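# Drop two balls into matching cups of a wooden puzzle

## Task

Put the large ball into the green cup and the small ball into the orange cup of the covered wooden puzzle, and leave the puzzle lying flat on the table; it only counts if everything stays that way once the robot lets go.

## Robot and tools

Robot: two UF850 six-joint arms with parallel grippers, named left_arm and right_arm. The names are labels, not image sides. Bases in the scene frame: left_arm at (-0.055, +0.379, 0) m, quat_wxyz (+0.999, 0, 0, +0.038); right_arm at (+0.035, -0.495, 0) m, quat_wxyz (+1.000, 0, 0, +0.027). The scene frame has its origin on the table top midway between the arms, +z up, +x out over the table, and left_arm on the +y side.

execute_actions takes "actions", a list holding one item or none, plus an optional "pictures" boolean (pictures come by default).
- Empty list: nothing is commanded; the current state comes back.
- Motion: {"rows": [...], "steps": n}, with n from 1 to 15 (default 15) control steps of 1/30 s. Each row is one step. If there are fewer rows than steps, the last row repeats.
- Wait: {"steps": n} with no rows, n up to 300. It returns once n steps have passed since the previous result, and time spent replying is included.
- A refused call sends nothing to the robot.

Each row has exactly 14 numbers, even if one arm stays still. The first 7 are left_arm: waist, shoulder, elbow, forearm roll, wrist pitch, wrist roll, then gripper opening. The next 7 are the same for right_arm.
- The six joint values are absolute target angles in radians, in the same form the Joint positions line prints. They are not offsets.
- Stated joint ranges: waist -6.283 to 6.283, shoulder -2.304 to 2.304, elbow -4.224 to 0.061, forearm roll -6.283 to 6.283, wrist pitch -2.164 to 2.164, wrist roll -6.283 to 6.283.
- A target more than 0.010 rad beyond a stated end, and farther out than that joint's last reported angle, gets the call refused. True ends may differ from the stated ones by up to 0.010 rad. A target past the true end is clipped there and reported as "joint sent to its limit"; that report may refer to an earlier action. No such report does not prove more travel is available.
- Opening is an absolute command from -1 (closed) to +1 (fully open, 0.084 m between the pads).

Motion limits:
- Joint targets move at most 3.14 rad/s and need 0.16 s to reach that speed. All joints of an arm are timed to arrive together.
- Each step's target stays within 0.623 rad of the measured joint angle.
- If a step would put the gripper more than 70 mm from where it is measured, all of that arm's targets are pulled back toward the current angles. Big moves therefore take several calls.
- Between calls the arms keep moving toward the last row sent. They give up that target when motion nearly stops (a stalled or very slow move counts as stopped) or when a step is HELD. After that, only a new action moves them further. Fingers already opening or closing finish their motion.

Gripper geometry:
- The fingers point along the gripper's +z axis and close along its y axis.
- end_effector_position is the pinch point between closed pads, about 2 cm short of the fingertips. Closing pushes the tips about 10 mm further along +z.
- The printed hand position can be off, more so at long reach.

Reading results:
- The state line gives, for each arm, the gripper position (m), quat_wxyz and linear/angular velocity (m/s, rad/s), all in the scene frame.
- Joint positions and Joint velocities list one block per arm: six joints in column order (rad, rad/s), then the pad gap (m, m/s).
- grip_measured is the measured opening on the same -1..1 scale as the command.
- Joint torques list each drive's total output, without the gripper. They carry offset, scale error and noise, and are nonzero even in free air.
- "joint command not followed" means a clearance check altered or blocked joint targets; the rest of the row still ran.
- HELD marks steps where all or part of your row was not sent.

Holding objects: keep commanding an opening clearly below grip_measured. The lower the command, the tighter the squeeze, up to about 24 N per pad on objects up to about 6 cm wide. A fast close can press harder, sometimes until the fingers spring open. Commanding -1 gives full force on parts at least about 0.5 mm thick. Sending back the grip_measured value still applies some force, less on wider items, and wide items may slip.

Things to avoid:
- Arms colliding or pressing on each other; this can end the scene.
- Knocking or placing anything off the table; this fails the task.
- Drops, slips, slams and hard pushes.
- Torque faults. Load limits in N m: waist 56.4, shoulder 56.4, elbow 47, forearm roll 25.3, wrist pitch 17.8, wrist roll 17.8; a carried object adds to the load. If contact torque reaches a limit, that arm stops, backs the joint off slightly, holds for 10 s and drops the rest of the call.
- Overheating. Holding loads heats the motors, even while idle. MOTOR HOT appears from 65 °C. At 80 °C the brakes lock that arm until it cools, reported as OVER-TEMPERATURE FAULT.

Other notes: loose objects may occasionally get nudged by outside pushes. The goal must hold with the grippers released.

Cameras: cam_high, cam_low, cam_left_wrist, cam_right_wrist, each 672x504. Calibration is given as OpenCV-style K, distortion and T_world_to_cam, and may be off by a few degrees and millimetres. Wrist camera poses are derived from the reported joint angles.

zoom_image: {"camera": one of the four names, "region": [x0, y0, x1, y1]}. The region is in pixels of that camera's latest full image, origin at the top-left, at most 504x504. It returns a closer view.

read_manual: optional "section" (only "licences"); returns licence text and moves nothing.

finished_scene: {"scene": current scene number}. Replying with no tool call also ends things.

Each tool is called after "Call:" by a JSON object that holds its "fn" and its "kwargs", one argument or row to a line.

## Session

Call:
{"fn": "execute_actions", "kwargs": {
  "actions": []
}}

Scene clock: 0.00 s of 4500.00 s.
left_arm: end_effector_position=(+0.2809, +0.1097, +0.2011) grip_measured=+1.00 end_effector_quat_wxyz=(+0.312, +0.666, +0.678, +0.002) end_effector_velocity=(+0.000, +0.000, +0.000) end_effector_angular_velocity=(-0.000, +0.000, +0.001) | right_arm: end_effector_position=(+0.5639, +0.1272, +0.3581) grip_measured=-1.00 end_effector_quat_wxyz=(-0.282, +0.635, -0.594, +0.406) end_effector_velocity=(-0.000, +0.000, -0.000) end_effector_angular_velocity=(+0.003, +0.001, -0.000)
Joint positions: left_arm=[-0.703 -0.021 -0.346 -2.867 -0.315  0.637  0.084] | right_arm=[ 1.06  -0.862 -1.791 -1.273 -1.027 -2.881  0.   ]
Joint velocities: left_arm=[-0.     0.     0.    -0.001  0.    -0.    -0.   ] | right_arm=[ 0.    -0.    -0.001  0.001  0.002  0.001 -0.   ]
Joint torques (N m, as the arm reports them, + toward a larger angle): no reading
Motor temperatures (°C, as the motors report them): left_arm=[23 22 27 25 26 25] | right_arm=[23 25 28 28 27 25]
camera_calibration (this result's frames):
cam_left_wrist: T_world_to_cam=[[0.890695, 0.102654, 0.442859, -0.323151], [-0.0974113, -0.908446, 0.406493, 0.110242], [0.444042, -0.405201, -0.799149, 0.212737], [0, 0, 0, 1]] pos_world=[0.204104, 0.219523, 0.268306]
cam_right_wrist: T_world_to_cam=[[-0.517706, -0.132156, -0.84529, 0.643863], [0.0431282, 0.982711, -0.180055, -0.0129423], [0.854471, -0.129672, -0.503056, -0.146873], [0, 0, 0, 1]] pos_world=[0.459389, 0.0787635, 0.468035]

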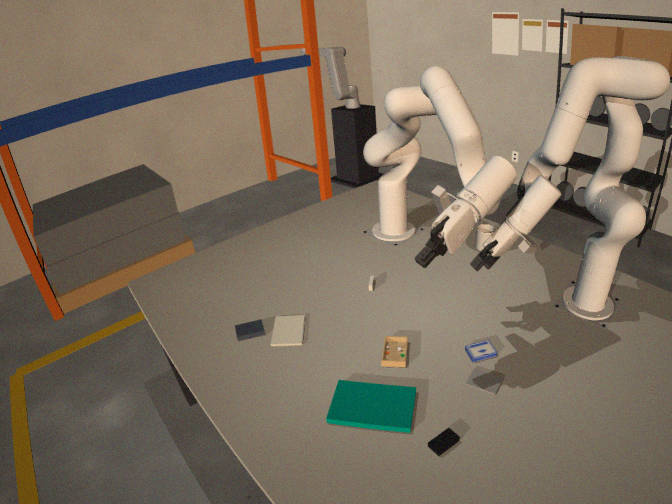

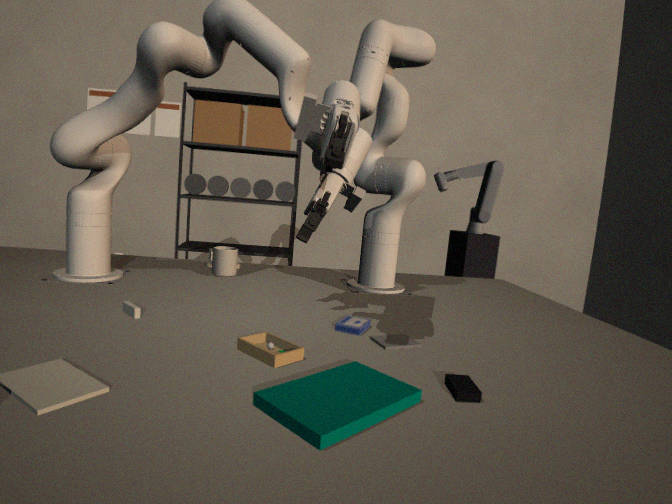

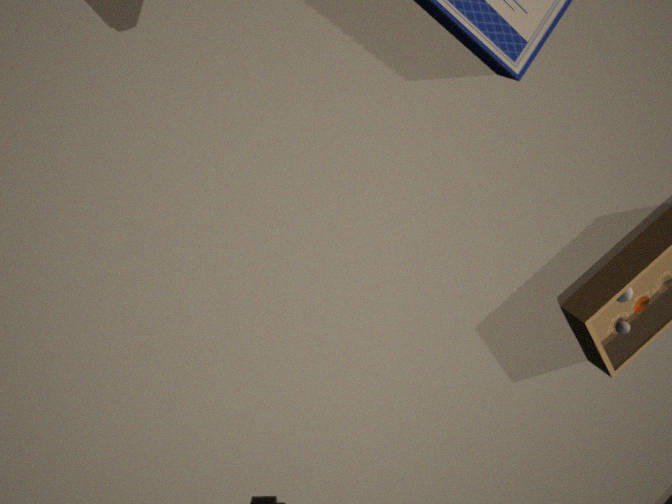

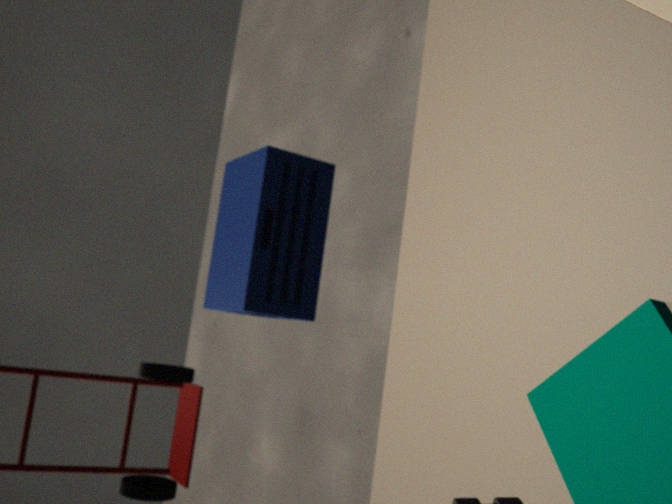

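Call:
{"fn": "zoom_image", "kwargs": {
  "camera": "cam_high",
  "region": [360, 320, 430, 380]
}}

Call:
{"fn": "zoom_image", "kwargs": {
  "camera": "cam_low",
  "region": [220, 315, 320, 385]
}}

Call:
{"fn": "zoom_image", "kwargs": {
  "camera": "cam_left_wrist",
  "region": [520, 180, 672, 400]
}}

Region (360, 320, 430, 380) of cam_high's 672x504 image, scaled by 7.200, with more detail than that image has; it fills the top 432 rows of this view, and the rest is white.

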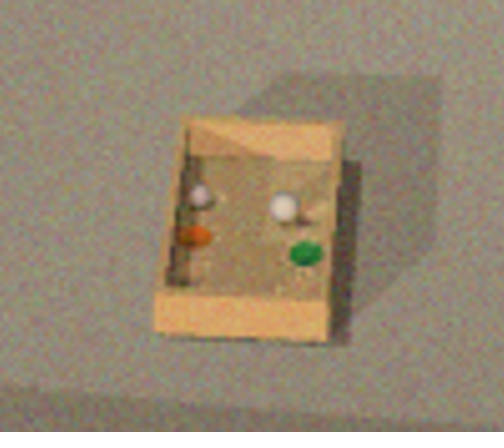

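Region (220, 315, 320, 385) of cam_low's 672x504 image, scaled by 5.040, with more detail than that image has; it fills the top 353 rows of this view, and the rest is white.

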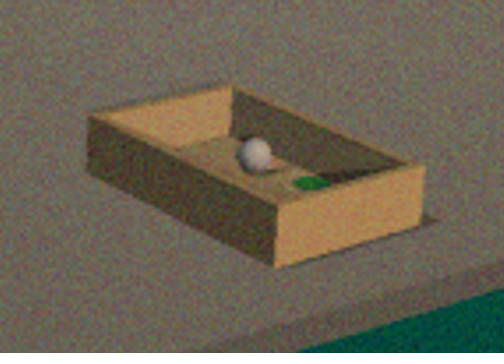

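Region (520, 180, 672, 400) of cam_left_wrist's 672x504 image, scaled by 2.291, with more detail than that image has; it fills the left 348 columns of this view, and the rest is white.

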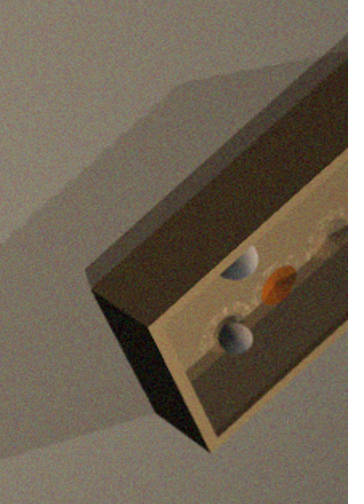

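Call:
{"fn": "execute_actions", "kwargs": {
  "actions": [
    {"rows": [[-0.703,-0.021,-0.346,-2.867,-0.315,0.637,1,1.0588,-0.8631,-1.7922,-1.2689,-1.0267,-2.8817,-0.9],[-0.703,-0.021,-0.346,-2.867,-0.315,0.637,1,1.0554,-0.8665,-1.7957,-1.2568,-1.0260,-2.8838,-0.8],[-0.703,-0.021,-0.346,-2.867,-0.315,0.637,1,1.0499,-0.8718,-1.8014,-1.2374,-1.0248,-2.8872,-0.7],[-0.703,-0.021,-0.346,-2.867,-0.315,0.637,1,1.0425,-0.8791,-1.8091,-1.2111,-1.0232,-2.8918,-0.6],[-0.703,-0.021,-0.346,-2.867,-0.315,0.637,1,1.0333,-0.8880,-1.8185,-1.1787,-1.0213,-2.8974,-0.5],[-0.703,-0.021,-0.346,-2.867,-0.315,0.637,1,1.0226,-0.8985,-1.8296,-1.1406,-1.0189,-2.9041,-0.4],[-0.703,-0.021,-0.346,-2.867,-0.315,0.637,1,1.0104,-0.9104,-1.8422,-1.0974,-1.0163,-2.9116,-0.3],[-0.703,-0.021,-0.346,-2.867,-0.315,0.637,1,0.9969,-0.9236,-1.8562,-1.0497,-1.0134,-2.9199,-0.2],[-0.703,-0.021,-0.346,-2.867,-0.315,0.637,1,0.9823,-0.9378,-1.8712,-0.9980,-1.0102,-2.9289,-0.1],[-0.703,-0.021,-0.346,-2.867,-0.315,0.637,1,0.9667,-0.9530,-1.8873,-0.9430,-1.0069,-2.9385,0.0],[-0.703,-0.021,-0.346,-2.867,-0.315,0.637,1,0.9504,-0.9690,-1.9042,-0.8851,-1.0034,-2.9486,0.1],[-0.703,-0.021,-0.346,-2.867,-0.315,0.637,1,0.9334,-0.9856,-1.9218,-0.8249,-0.9997,-2.9591,0.2],[-0.703,-0.021,-0.346,-2.867,-0.315,0.637,1,0.9159,-1.0026,-1.9398,-0.7630,-0.9959,-2.9699,0.3],[-0.703,-0.021,-0.346,-2.867,-0.315,0.637,1,0.8981,-1.0200,-1.9582,-0.7001,-0.9921,-2.9808,0.4],[-0.703,-0.021,-0.346,-2.867,-0.315,0.637,1,0.8801,-1.0376,-1.9768,-0.6365,-0.9882,-2.9919,0.5]], "steps": 15}
  ],
  "pictures": false
}}

Call:
{"fn": "execute_actions", "kwargs": {
  "actions": [
    {"rows": [[-0.703,-0.021,-0.346,-2.867,-0.315,0.637,1,0.8621,-1.0551,-1.9953,-0.5729,-0.9843,-3.0030,0.6],[-0.703,-0.021,-0.346,-2.867,-0.315,0.637,1,0.8443,-1.0725,-2.0137,-0.5100,-0.9805,-3.0139,0.7],[-0.703,-0.021,-0.346,-2.867,-0.315,0.637,1,0.8268,-1.0895,-2.0317,-0.4481,-0.9767,-3.0247,0.8],[-0.703,-0.021,-0.346,-2.867,-0.315,0.637,1,0.8098,-1.1061,-2.0493,-0.3879,-0.9730,-3.0352,0.9],[-0.703,-0.021,-0.346,-2.867,-0.315,0.637,1,0.7935,-1.1221,-2.0662,-0.3300,-0.9695,-3.0453,1],[-0.703,-0.021,-0.346,-2.867,-0.315,0.637,1,0.7779,-1.1373,-2.0823,-0.2750,-0.9662,-3.0549,1],[-0.703,-0.021,-0.346,-2.867,-0.315,0.637,1,0.7633,-1.1515,-2.0973,-0.2233,-0.9630,-3.0639,1],[-0.703,-0.021,-0.346,-2.867,-0.315,0.637,1,0.7498,-1.1647,-2.1113,-0.1756,-0.9601,-3.0722,1],[-0.703,-0.021,-0.346,-2.867,-0.315,0.637,1,0.7376,-1.1766,-2.1239,-0.1324,-0.9575,-3.0797,1],[-0.703,-0.021,-0.346,-2.867,-0.315,0.637,1,0.7269,-1.1871,-2.1350,-0.0943,-0.9551,-3.0864,1],[-0.703,-0.021,-0.346,-2.867,-0.315,0.637,1,0.7177,-1.1960,-2.1444,-0.0619,-0.9532,-3.0920,1],[-0.703,-0.021,-0.346,-2.867,-0.315,0.637,1,0.7103,-1.2033,-2.1521,-0.0356,-0.9516,-3.0966,1],[-0.703,-0.021,-0.346,-2.867,-0.315,0.637,1,0.7048,-1.2086,-2.1578,-0.0162,-0.9504,-3.1000,1],[-0.703,-0.021,-0.346,-2.867,-0.315,0.637,1,0.7014,-1.2120,-2.1613,-0.0041,-0.9497,-3.1021,1],[-0.703,-0.021,-0.346,-2.867,-0.315,0.637,1,0.7002,-1.2131,-2.1625,0.0,-0.9494,-3.1028,1]], "steps": 15}
  ],
  "pictures": false
}}

Call:
{"fn": "execute_actions", "kwargs": {
  "actions": [
    {"steps": 16}
  ]
}}

Scene clock: 120.50 s of 4500.00 s.
left_arm: end_effector_position=(+0.2808, +0.1096, +0.2011) grip_measured=+1.00 end_effector_quat_wxyz=(+0.312, +0.666, +0.678, +0.002) end_effector_velocity=(-0.000, +0.000, -0.000) end_effector_angular_velocity=(+0.000, +0.000, +0.000) | right_arm: end_effector_position=(+0.5881, +0.0811, +0.2740) grip_measured=+0.42 end_effector_quat_wxyz=(+0.179, -0.583, +0.727, -0.315) end_effector_velocity=(+0.064, -0.157, -0.338) end_effector_angular_velocity=(+0.591, +1.131, -1.112)
Joint positions: left_arm=[-0.703 -0.021 -0.346 -2.867 -0.315  0.637  0.084] | right_arm=[ 0.956 -0.963 -1.898 -0.906 -1.005 -2.945  0.062]
Joint velocities: left_arm=[-0. -0. -0. -0. -0. -0. -0.] | right_arm=[-0.444 -0.433 -0.456  1.567  0.096 -0.274  0.121]
Joint torques (N m, as the arm reports them, + toward a larger angle): left_arm=[ -5.33  15.81 -16.38  -1.02  -1.26   0.47] | right_arm=[  6.    53.77 -17.6   -0.23  -0.58  -0.41]
Motor temperatures (°C, as the motors report them): left_arm=[23 22 27 25 26 25] | right_arm=[23 25 28 28 27 25]
Steps of this call (steps 1 to 90: nothing new was sent; then 117.00 s passed at rest; steps 91 to 105: all 15 steps of this action). Readings (joint positions):
91: left_arm=[-0.703 -0.021 -0.346 -2.867 -0.315 0.637] | right_arm=[1.060 -0.862 -1.791 -1.272 -1.027 -2.881]
92: left_arm=[-0.703 -0.021 -0.346 -2.867 -0.315 0.637] | right_arm=[1.059 -0.862 -1.792 -1.271 -1.027 -2.881]
94: left_arm=[-0.703 -0.021 -0.346 -2.867 -0.315 0.637] | right_arm=[1.057 -0.865 -1.795 -1.262 -1.026 -2.883]
98: left_arm=[-0.703 -0.021 -0.346 -2.867 -0.315 0.637] | right_arm=[1.037 -0.884 -1.815 -1.192 -1.022 -2.895]
105: the state above

Scene clock: 121.00 s of 4500.00 s.
left_arm: end_effector_position=(+0.2808, +0.1096, +0.2011) grip_measured=+1.00 end_effector_quat_wxyz=(+0.312, +0.666, +0.678, +0.002) end_effector_velocity=(-0.000, +0.000, -0.001) end_effector_angular_velocity=(+0.001, +0.001, +0.001) | right_arm: end_effector_position=(+0.6120, +0.0501, +0.1397) grip_measured=+1.00 end_effector_quat_wxyz=(+0.013, -0.382, +0.923, -0.039) end_effector_velocity=(+0.049, +0.011, -0.108) end_effector_angular_velocity=(+0.611, +0.523, -0.678)
Joint positions: left_arm=[-0.703 -0.021 -0.346 -2.867 -0.315  0.637  0.084] | right_arm=[ 0.728 -1.186 -2.133 -0.099 -0.955 -3.085  0.084]
Joint velocities: left_arm=[ 0.    -0.002  0.    -0.001 -0.    -0.    -0.   ] | right_arm=[-0.28  -0.272 -0.287  0.982  0.06  -0.172  0.   ]
Joint torques (N m, as the arm reports them, + toward a larger angle): left_arm=[ -4.78  15.29 -16.63  -0.92  -1.29   0.47] | right_arm=[ 17.08  69.73 -18.12  -4.98  -0.48  -0.22]
Motor temperatures (°C, as the motors report them): left_arm=[23 22 27 25 26 25] | right_arm=[23 25 28 28 27 25]
Steps of this call (steps 1 to 15: all 15 steps of this action). Readings (joint positions):
1: left_arm=[-0.703 -0.021 -0.346 -2.867 -0.315 0.637] | right_arm=[0.941 -0.978 -1.914 -0.853 -1.001 -2.954]
2: left_arm=[-0.703 -0.021 -0.346 -2.867 -0.315 0.637] | right_arm=[0.925 -0.993 -1.930 -0.797 -0.998 -2.964]
4: left_arm=[-0.703 -0.021 -0.346 -2.867 -0.315 0.637] | right_arm=[0.893 -1.025 -1.964 -0.681 -0.991 -2.984]
8: left_arm=[-0.703 -0.021 -0.346 -2.867 -0.315 0.637] | right_arm=[0.825 -1.091 -2.033 -0.443 -0.976 -3.026]
15: the state above

Scene clock: 121.53 s of 4500.00 s.
left_arm: end_effector_position=(+0.2808, +0.1096, +0.2011) grip_measured=+1.00 end_effector_quat_wxyz=(+0.312, +0.666, +0.678, +0.002) end_effector_velocity=(-0.000, -0.000, -0.000) end_effector_angular_velocity=(+0.001, +0.000, -0.002) | right_arm: end_effector_position=(+0.6172, +0.0524, +0.1302) grip_measured=+1.00 end_effector_quat_wxyz=(+0.000, -0.351, +0.936, -0.000) end_effector_velocity=(+0.000, -0.001, -0.001) end_effector_angular_velocity=(+0.002, +0.004, -0.005)
Joint positions: left_arm=[-0.703 -0.021 -0.346 -2.867 -0.315  0.637  0.084] | right_arm=[ 0.701 -1.213 -2.162 -0.001 -0.949 -3.103  0.084]
Joint velocities: left_arm=[-0.    -0.001  0.     0.002  0.     0.    -0.   ] | right_arm=[-0.003 -0.002 -0.001  0.006 -0.    -0.001  0.   ]
Joint torques (N m, as the arm reports them, + toward a larger angle): left_arm=[ -4.6   15.08 -16.35  -0.83  -1.23   0.43] | right_arm=[  9.34  61.08 -17.51  -0.31  -0.34  -0.43]
Motor temperatures (°C, as the motors report them): left_arm=[23 22 27 25 26 25] | right_arm=[23 25 28 28 27 25]
Steps of this call (steps 1 to 16: the robot went on to your last target). Readings (joint positions):
1: left_arm=[-0.703 -0.021 -0.346 -2.867 -0.315 0.637] | right_arm=[0.719 -1.194 -2.142 -0.070 -0.954 -3.090]
2: left_arm=[-0.703 -0.021 -0.346 -2.867 -0.315 0.637] | right_arm=[0.713 -1.200 -2.148 -0.049 -0.952 -3.094]
4: left_arm=[-0.703 -0.021 -0.346 -2.867 -0.315 0.637] | right_arm=[0.707 -1.206 -2.155 -0.025 -0.951 -3.098]
8: left_arm=[-0.703 -0.021 -0.346 -2.867 -0.315 0.637] | right_arm=[0.703 -1.211 -2.161 -0.007 -0.950 -3.102]
16: the state above
camera_calibration (this result's frames):
cam_left_wrist: T_world_to_cam=[[0.890724, 0.102379, 0.442864, -0.323001], [-0.0977574, -0.908358, 0.406608, 0.110213], [0.443907, -0.405469, -0.799088, 0.212801], [0, 0, 0, 1]] pos_world=[0.204015, 0.219466, 0.268279]
cam_right_wrist: T_world_to_cam=[[-0.654043, 0.75641, -0.00844406, 0.397534], [0.756457, 0.654007, -0.00693628, -0.428343], [0.000275793, -0.0109242, -0.99994, 0.268849], [0, 0, 0, 1]] pos_world=[0.583953, -0.0176227, 0.269218]

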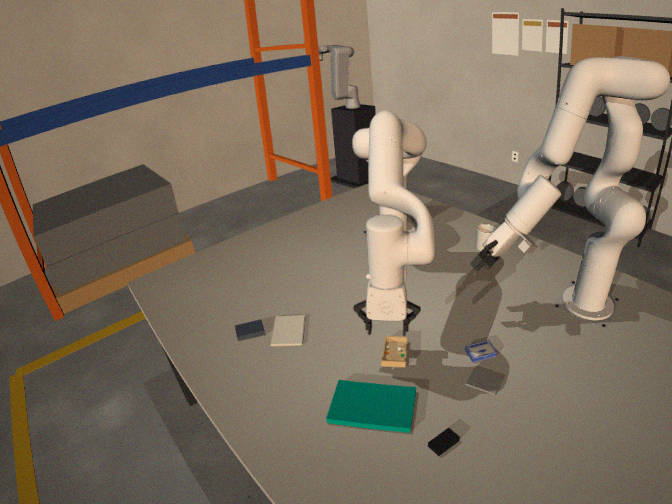

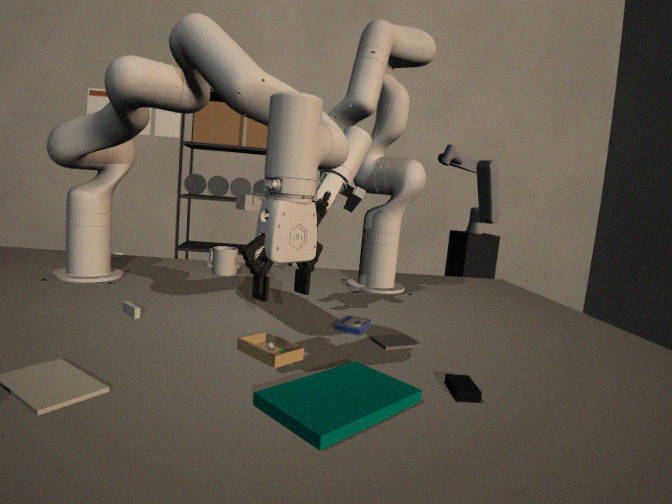

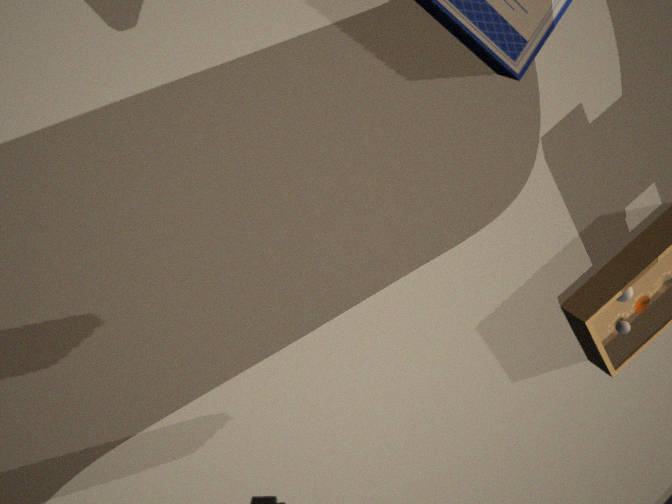

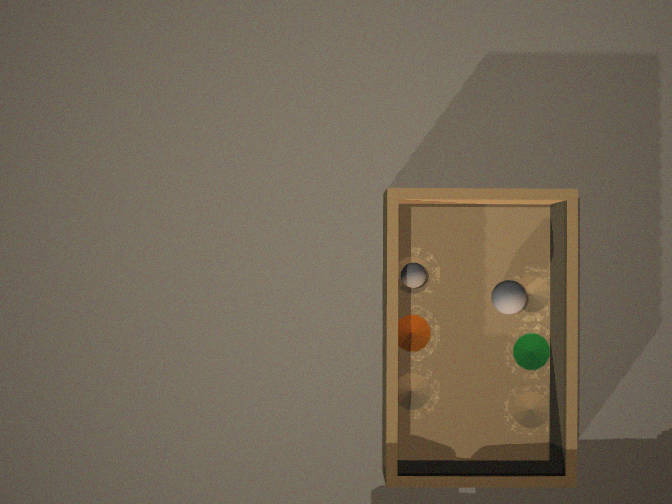

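Call:
{"fn": "zoom_image", "kwargs": {
  "camera": "cam_right_wrist",
  "region": [340, 170, 672, 504]
}}

Region (340, 170, 672, 504) of cam_right_wrist's 672x504 image, scaled by 1.509, with more detail than that image has; it fills the left 501 columns of this view, and the rest is white.

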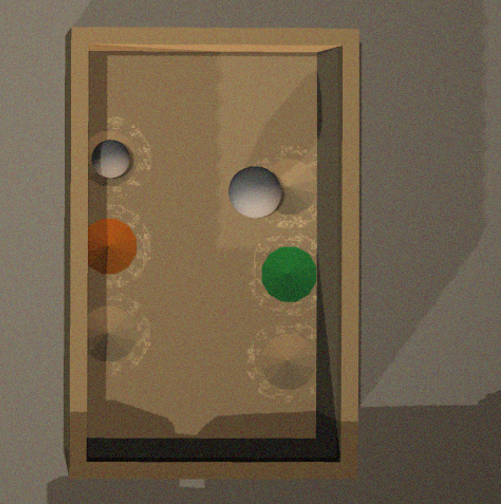

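Call:
{"fn": "execute_actions", "kwargs": {
  "actions": [
    {"rows": [[-0.703,-0.021,-0.346,-2.867,-0.315,0.637,1,0.7005,-1.2136,-2.1621,0,-0.9485,-3.1024,1],[-0.703,-0.021,-0.346,-2.867,-0.315,0.637,1,0.7013,-1.2151,-2.1608,0,-0.9457,-3.1012,1],[-0.703,-0.021,-0.346,-2.867,-0.315,0.637,1,0.7026,-1.2174,-2.1588,0,-0.9414,-3.0994,1],[-0.703,-0.021,-0.346,-2.867,-0.315,0.637,1,0.7042,-1.2205,-2.1563,0,-0.9358,-3.0970,1],[-0.703,-0.021,-0.346,-2.867,-0.315,0.637,1,0.7061,-1.2244,-2.1533,0,-0.9289,-3.0943,1],[-0.703,-0.021,-0.346,-2.867,-0.315,0.637,1,0.7082,-1.2288,-2.1501,0,-0.9213,-3.0913,1],[-0.703,-0.021,-0.346,-2.867,-0.315,0.637,1,0.7105,-1.2338,-2.1466,0,-0.9128,-3.0880,1],[-0.703,-0.021,-0.346,-2.867,-0.315,0.637,1,0.7127,-1.2393,-2.1431,0,-0.9038,-3.0848,1],[-0.703,-0.021,-0.346,-2.867,-0.315,0.637,1,0.7150,-1.2451,-2.1396,0,-0.8945,-3.0815,1],[-0.703,-0.021,-0.346,-2.867,-0.315,0.637,1,0.7171,-1.2513,-2.1364,0,-0.8851,-3.0785,1],[-0.703,-0.021,-0.346,-2.867,-0.315,0.637,1,0.7190,-1.2576,-2.1334,0,-0.8758,-3.0758,1],[-0.703,-0.021,-0.346,-2.867,-0.315,0.637,1,0.7206,-1.2641,-2.1309,0,-0.8668,-3.0734,1],[-0.703,-0.021,-0.346,-2.867,-0.315,0.637,1,0.7219,-1.2706,-2.1289,0,-0.8583,-3.0716,1],[-0.703,-0.021,-0.346,-2.867,-0.315,0.637,1,0.7227,-1.2770,-2.1277,0,-0.8507,-3.0704,1],[-0.703,-0.021,-0.346,-2.867,-0.315,0.637,1,0.7230,-1.2841,-2.1280,0,-0.8439,-3.0700,1]], "steps": 15}
  ],
  "pictures": false
}}

Call:
{"fn": "execute_actions", "kwargs": {
  "actions": [
    {"rows": [[-0.703,-0.021,-0.346,-2.867,-0.315,0.637,1,0.7230,-1.2941,-2.1320,0,-0.8379,-3.0700,1],[-0.703,-0.021,-0.346,-2.867,-0.315,0.637,1,0.7230,-1.3036,-2.1358,0,-0.8322,-3.0700,1],[-0.703,-0.021,-0.346,-2.867,-0.315,0.637,1,0.7230,-1.3124,-2.1393,0,-0.8269,-3.0700,1],[-0.703,-0.021,-0.346,-2.867,-0.315,0.637,1,0.7230,-1.3209,-2.1433,0,-0.8224,-3.0700,1],[-0.703,-0.021,-0.346,-2.867,-0.315,0.637,1,0.7230,-1.3286,-2.1471,0,-0.8185,-3.0700,1],[-0.703,-0.021,-0.346,-2.867,-0.315,0.637,1,0.7230,-1.3352,-2.1503,0,-0.8151,-3.0700,1],[-0.703,-0.021,-0.346,-2.867,-0.315,0.637,1,0.7230,-1.3406,-2.1530,0,-0.8124,-3.0700,1],[-0.703,-0.021,-0.346,-2.867,-0.315,0.637,1,0.7230,-1.3446,-2.1549,0,-0.8103,-3.0700,1],[-0.703,-0.021,-0.346,-2.867,-0.315,0.637,1,0.7230,-1.3471,-2.1562,0,-0.8091,-3.0700,1],[-0.703,-0.021,-0.346,-2.867,-0.315,0.637,1,0.7230,-1.3480,-2.1566,0,-0.8086,-3.0700,1]], "steps": 15}
  ],
  "pictures": false
}}

Call:
{"fn": "execute_actions", "kwargs": {
  "actions": [
    {"steps": 8}
  ]
}}

Scene clock: 242.03 s of 4500.00 s.
left_arm: end_effector_position=(+0.2808, +0.1096, +0.2011) grip_measured=+1.00 end_effector_quat_wxyz=(+0.312, +0.666, +0.678, +0.002) end_effector_velocity=(+0.000, -0.000, +0.000) end_effector_angular_velocity=(-0.000, -0.000, +0.000) | right_arm: end_effector_position=(+0.6033, +0.0597, +0.0795) grip_measured=+1.00 end_effector_quat_wxyz=(-0.000, -0.347, +0.938, -0.000) end_effector_velocity=(-0.036, +0.011, -0.175) end_effector_angular_velocity=(-0.004, +0.002, -0.016)
Joint positions: left_arm=[-0.703 -0.021 -0.346 -2.867 -0.315  0.637  0.084] | right_arm=[ 0.719 -1.261 -2.133  0.    -0.873 -3.076  0.084]
Joint velocities: left_arm=[-0.  0.  0. -0. -0.  0. -0.] | right_arm=[ 0.042 -0.188  0.062 -0.002  0.246  0.059 -0.   ]
Joint torques (N m, as the arm reports them, + toward a larger angle): left_arm=[ -4.4   15.48 -16.32  -1.07  -1.26   0.52] | right_arm=[ 10.03  59.03 -17.28  -0.1   -0.31  -0.44]
Motor temperatures (°C, as the motors report them): left_arm=[23 22 27 25 26 25] | right_arm=[23 25 28 28 27 25]
Steps of this call (steps 1 to 15: the robot went on to your last target; steps 16 to 90: nothing new was sent; then 117.00 s passed at rest; steps 91 to 105: all 15 steps of this action). Readings (joint positions):
91: left_arm=[-0.703 -0.021 -0.346 -2.867 -0.315 0.637] | right_arm=[0.700 -1.213 -2.162 0.000 -0.949 -3.103]
92: left_arm=[-0.703 -0.021 -0.346 -2.867 -0.315 0.637] | right_arm=[0.700 -1.213 -2.162 -0.000 -0.949 -3.103]
94: left_arm=[-0.703 -0.021 -0.346 -2.867 -0.315 0.637] | right_arm=[0.701 -1.214 -2.161 0.000 -0.946 -3.101]
98: left_arm=[-0.703 -0.021 -0.346 -2.867 -0.315 0.637] | right_arm=[0.706 -1.224 -2.154 0.000 -0.929 -3.094]
105: the state above

Scene clock: 242.53 s of 4500.00 s.
left_arm: end_effector_position=(+0.2808, +0.1096, +0.2011) grip_measured=+1.00 end_effector_quat_wxyz=(+0.312, +0.666, +0.678, +0.002) end_effector_velocity=(+0.000, +0.000, +0.000) end_effector_angular_velocity=(-0.000, +0.000, +0.001) | right_arm: end_effector_position=(+0.5998, +0.0606, +0.0217) grip_measured=+1.00 end_effector_quat_wxyz=(+0.000, -0.346, +0.938, +0.000) end_effector_velocity=(+0.001, +0.002, -0.012) end_effector_angular_velocity=(+0.005, -0.005, -0.000)
Joint positions: left_arm=[-0.703 -0.021 -0.346 -2.867 -0.315  0.637  0.084] | right_arm=[ 0.723 -1.345 -2.156  0.    -0.81  -3.07   0.084]
Joint velocities: left_arm=[-0.     0.     0.    -0.001 -0.     0.    -0.   ] | right_arm=[ 0.    -0.021 -0.013  0.001  0.016  0.     0.   ]
Joint torques (N m, as the arm reports them, + toward a larger angle): left_arm=[ -4.96  15.12 -16.46  -1.05  -1.29   0.52] | right_arm=[ 10.48  60.74 -17.39  -0.48  -0.38  -0.47]
Motor temperatures (°C, as the motors report them): left_arm=[23 22 27 25 26 25] | right_arm=[23 25 28 28 27 25]
Steps of this call (steps 1 to 15: all 15 steps of this action). Readings (joint positions):
1: left_arm=[-0.703 -0.021 -0.346 -2.867 -0.315 0.637] | right_arm=[0.720 -1.267 -2.132 0.000 -0.865 -3.074]
2: left_arm=[-0.703 -0.021 -0.346 -2.867 -0.315 0.637] | right_arm=[0.721 -1.274 -2.131 0.000 -0.858 -3.073]
4: left_arm=[-0.703 -0.021 -0.346 -2.867 -0.315 0.637] | right_arm=[0.722 -1.290 -2.134 0.000 -0.844 -3.072]
8: left_arm=[-0.703 -0.021 -0.346 -2.867 -0.315 0.637] | right_arm=[0.723 -1.322 -2.145 -0.000 -0.824 -3.070]
15: the state above

Scene clock: 242.80 s of 4500.00 s.
left_arm: end_effector_position=(+0.2808, +0.1096, +0.2011) grip_measured=+1.00 end_effector_quat_wxyz=(+0.312, +0.666, +0.678, +0.002) end_effector_velocity=(-0.000, +0.000, -0.000) end_effector_angular_velocity=(+0.000, +0.000, -0.001) | right_arm: end_effector_position=(+0.5998, +0.0606, +0.0203) grip_measured=+1.00 end_effector_quat_wxyz=(+0.000, -0.346, +0.938, +0.000) end_effector_velocity=(-0.000, -0.000, -0.002) end_effector_angular_velocity=(-0.001, +0.000, -0.001)
Joint positions: left_arm=[-0.703 -0.021 -0.346 -2.867 -0.315  0.637  0.084] | right_arm=[ 0.723 -1.348 -2.157  0.    -0.809 -3.07   0.084]
Joint velocities: left_arm=[ 0.    -0.     0.     0.001  0.    -0.     0.   ] | right_arm=[ 0.    -0.003 -0.001 -0.001  0.002  0.001 -0.   ]
Joint torques (N m, as the arm reports them, + toward a larger angle): left_arm=[ -4.4   15.59 -16.23  -1.08  -1.26   0.53] | right_arm=[  9.54  60.69 -17.29  -0.29  -0.34  -0.36]
Motor temperatures (°C, as the motors report them): left_arm=[23 22 27 25 26 25] | right_arm=[23 25 28 28 27 25]
Steps of this call (steps 1 to 8: the robot went on to your last target). Readings (joint positions):
1: left_arm=[-0.703 -0.021 -0.346 -2.867 -0.315 0.637] | right_arm=[0.723 -1.346 -2.156 0.000 -0.810 -3.070]
2: left_arm=[-0.703 -0.021 -0.346 -2.867 -0.315 0.637] | right_arm=[0.723 -1.346 -2.156 0.000 -0.809 -3.070]
4: left_arm=[-0.703 -0.021 -0.346 -2.867 -0.315 0.637] | right_arm=[0.723 -1.347 -2.157 0.000 -0.809 -3.070]
8: the state above
camera_calibration (this result's frames):
cam_left_wrist: T_world_to_cam=[[0.890724, 0.102379, 0.442864, -0.323001], [-0.0977573, -0.908358, 0.406608, 0.110213], [0.443907, -0.405469, -0.799088, 0.212801], [0, 0, 0, 1]] pos_world=[0.204015, 0.219466, 0.268279]
cam_right_wrist: T_world_to_cam=[[-0.645944, 0.763344, -0.00787332, 0.373716], [0.763385, 0.645908, -0.00678984, -0.424981], [-0.0000975438, -0.0103962, -0.999946, 0.159285], [0, 0, 0, 1]] pos_world=[0.56584, -0.00911947, 0.159333]

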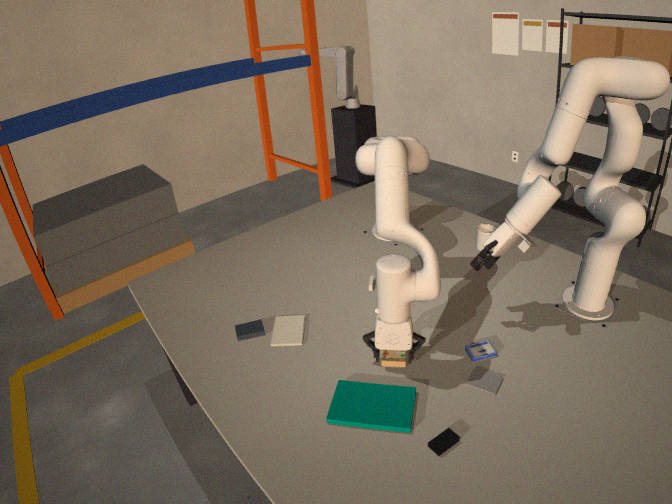

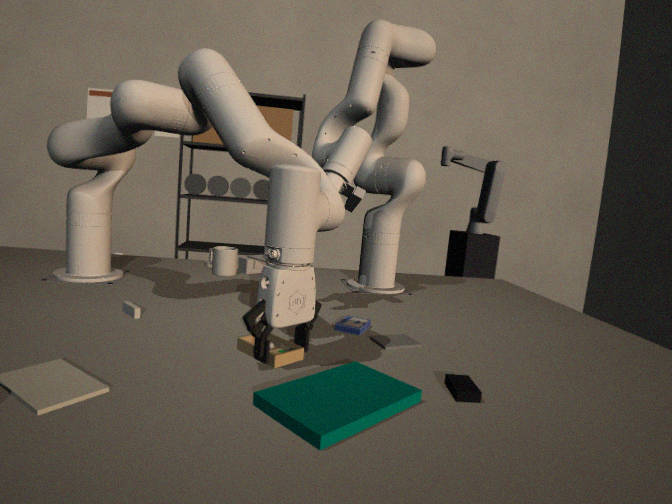

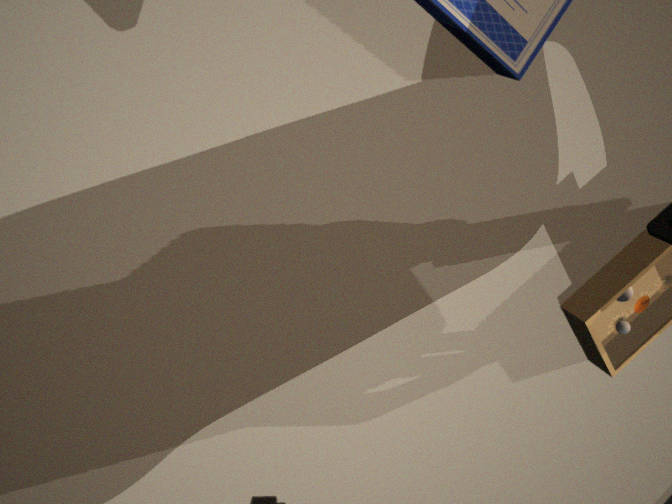

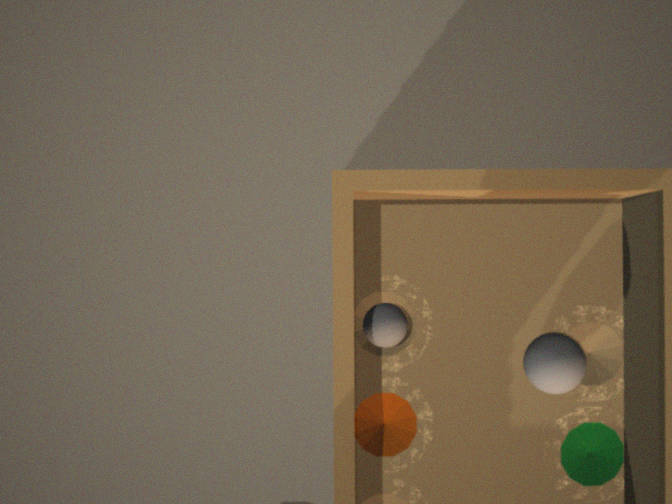

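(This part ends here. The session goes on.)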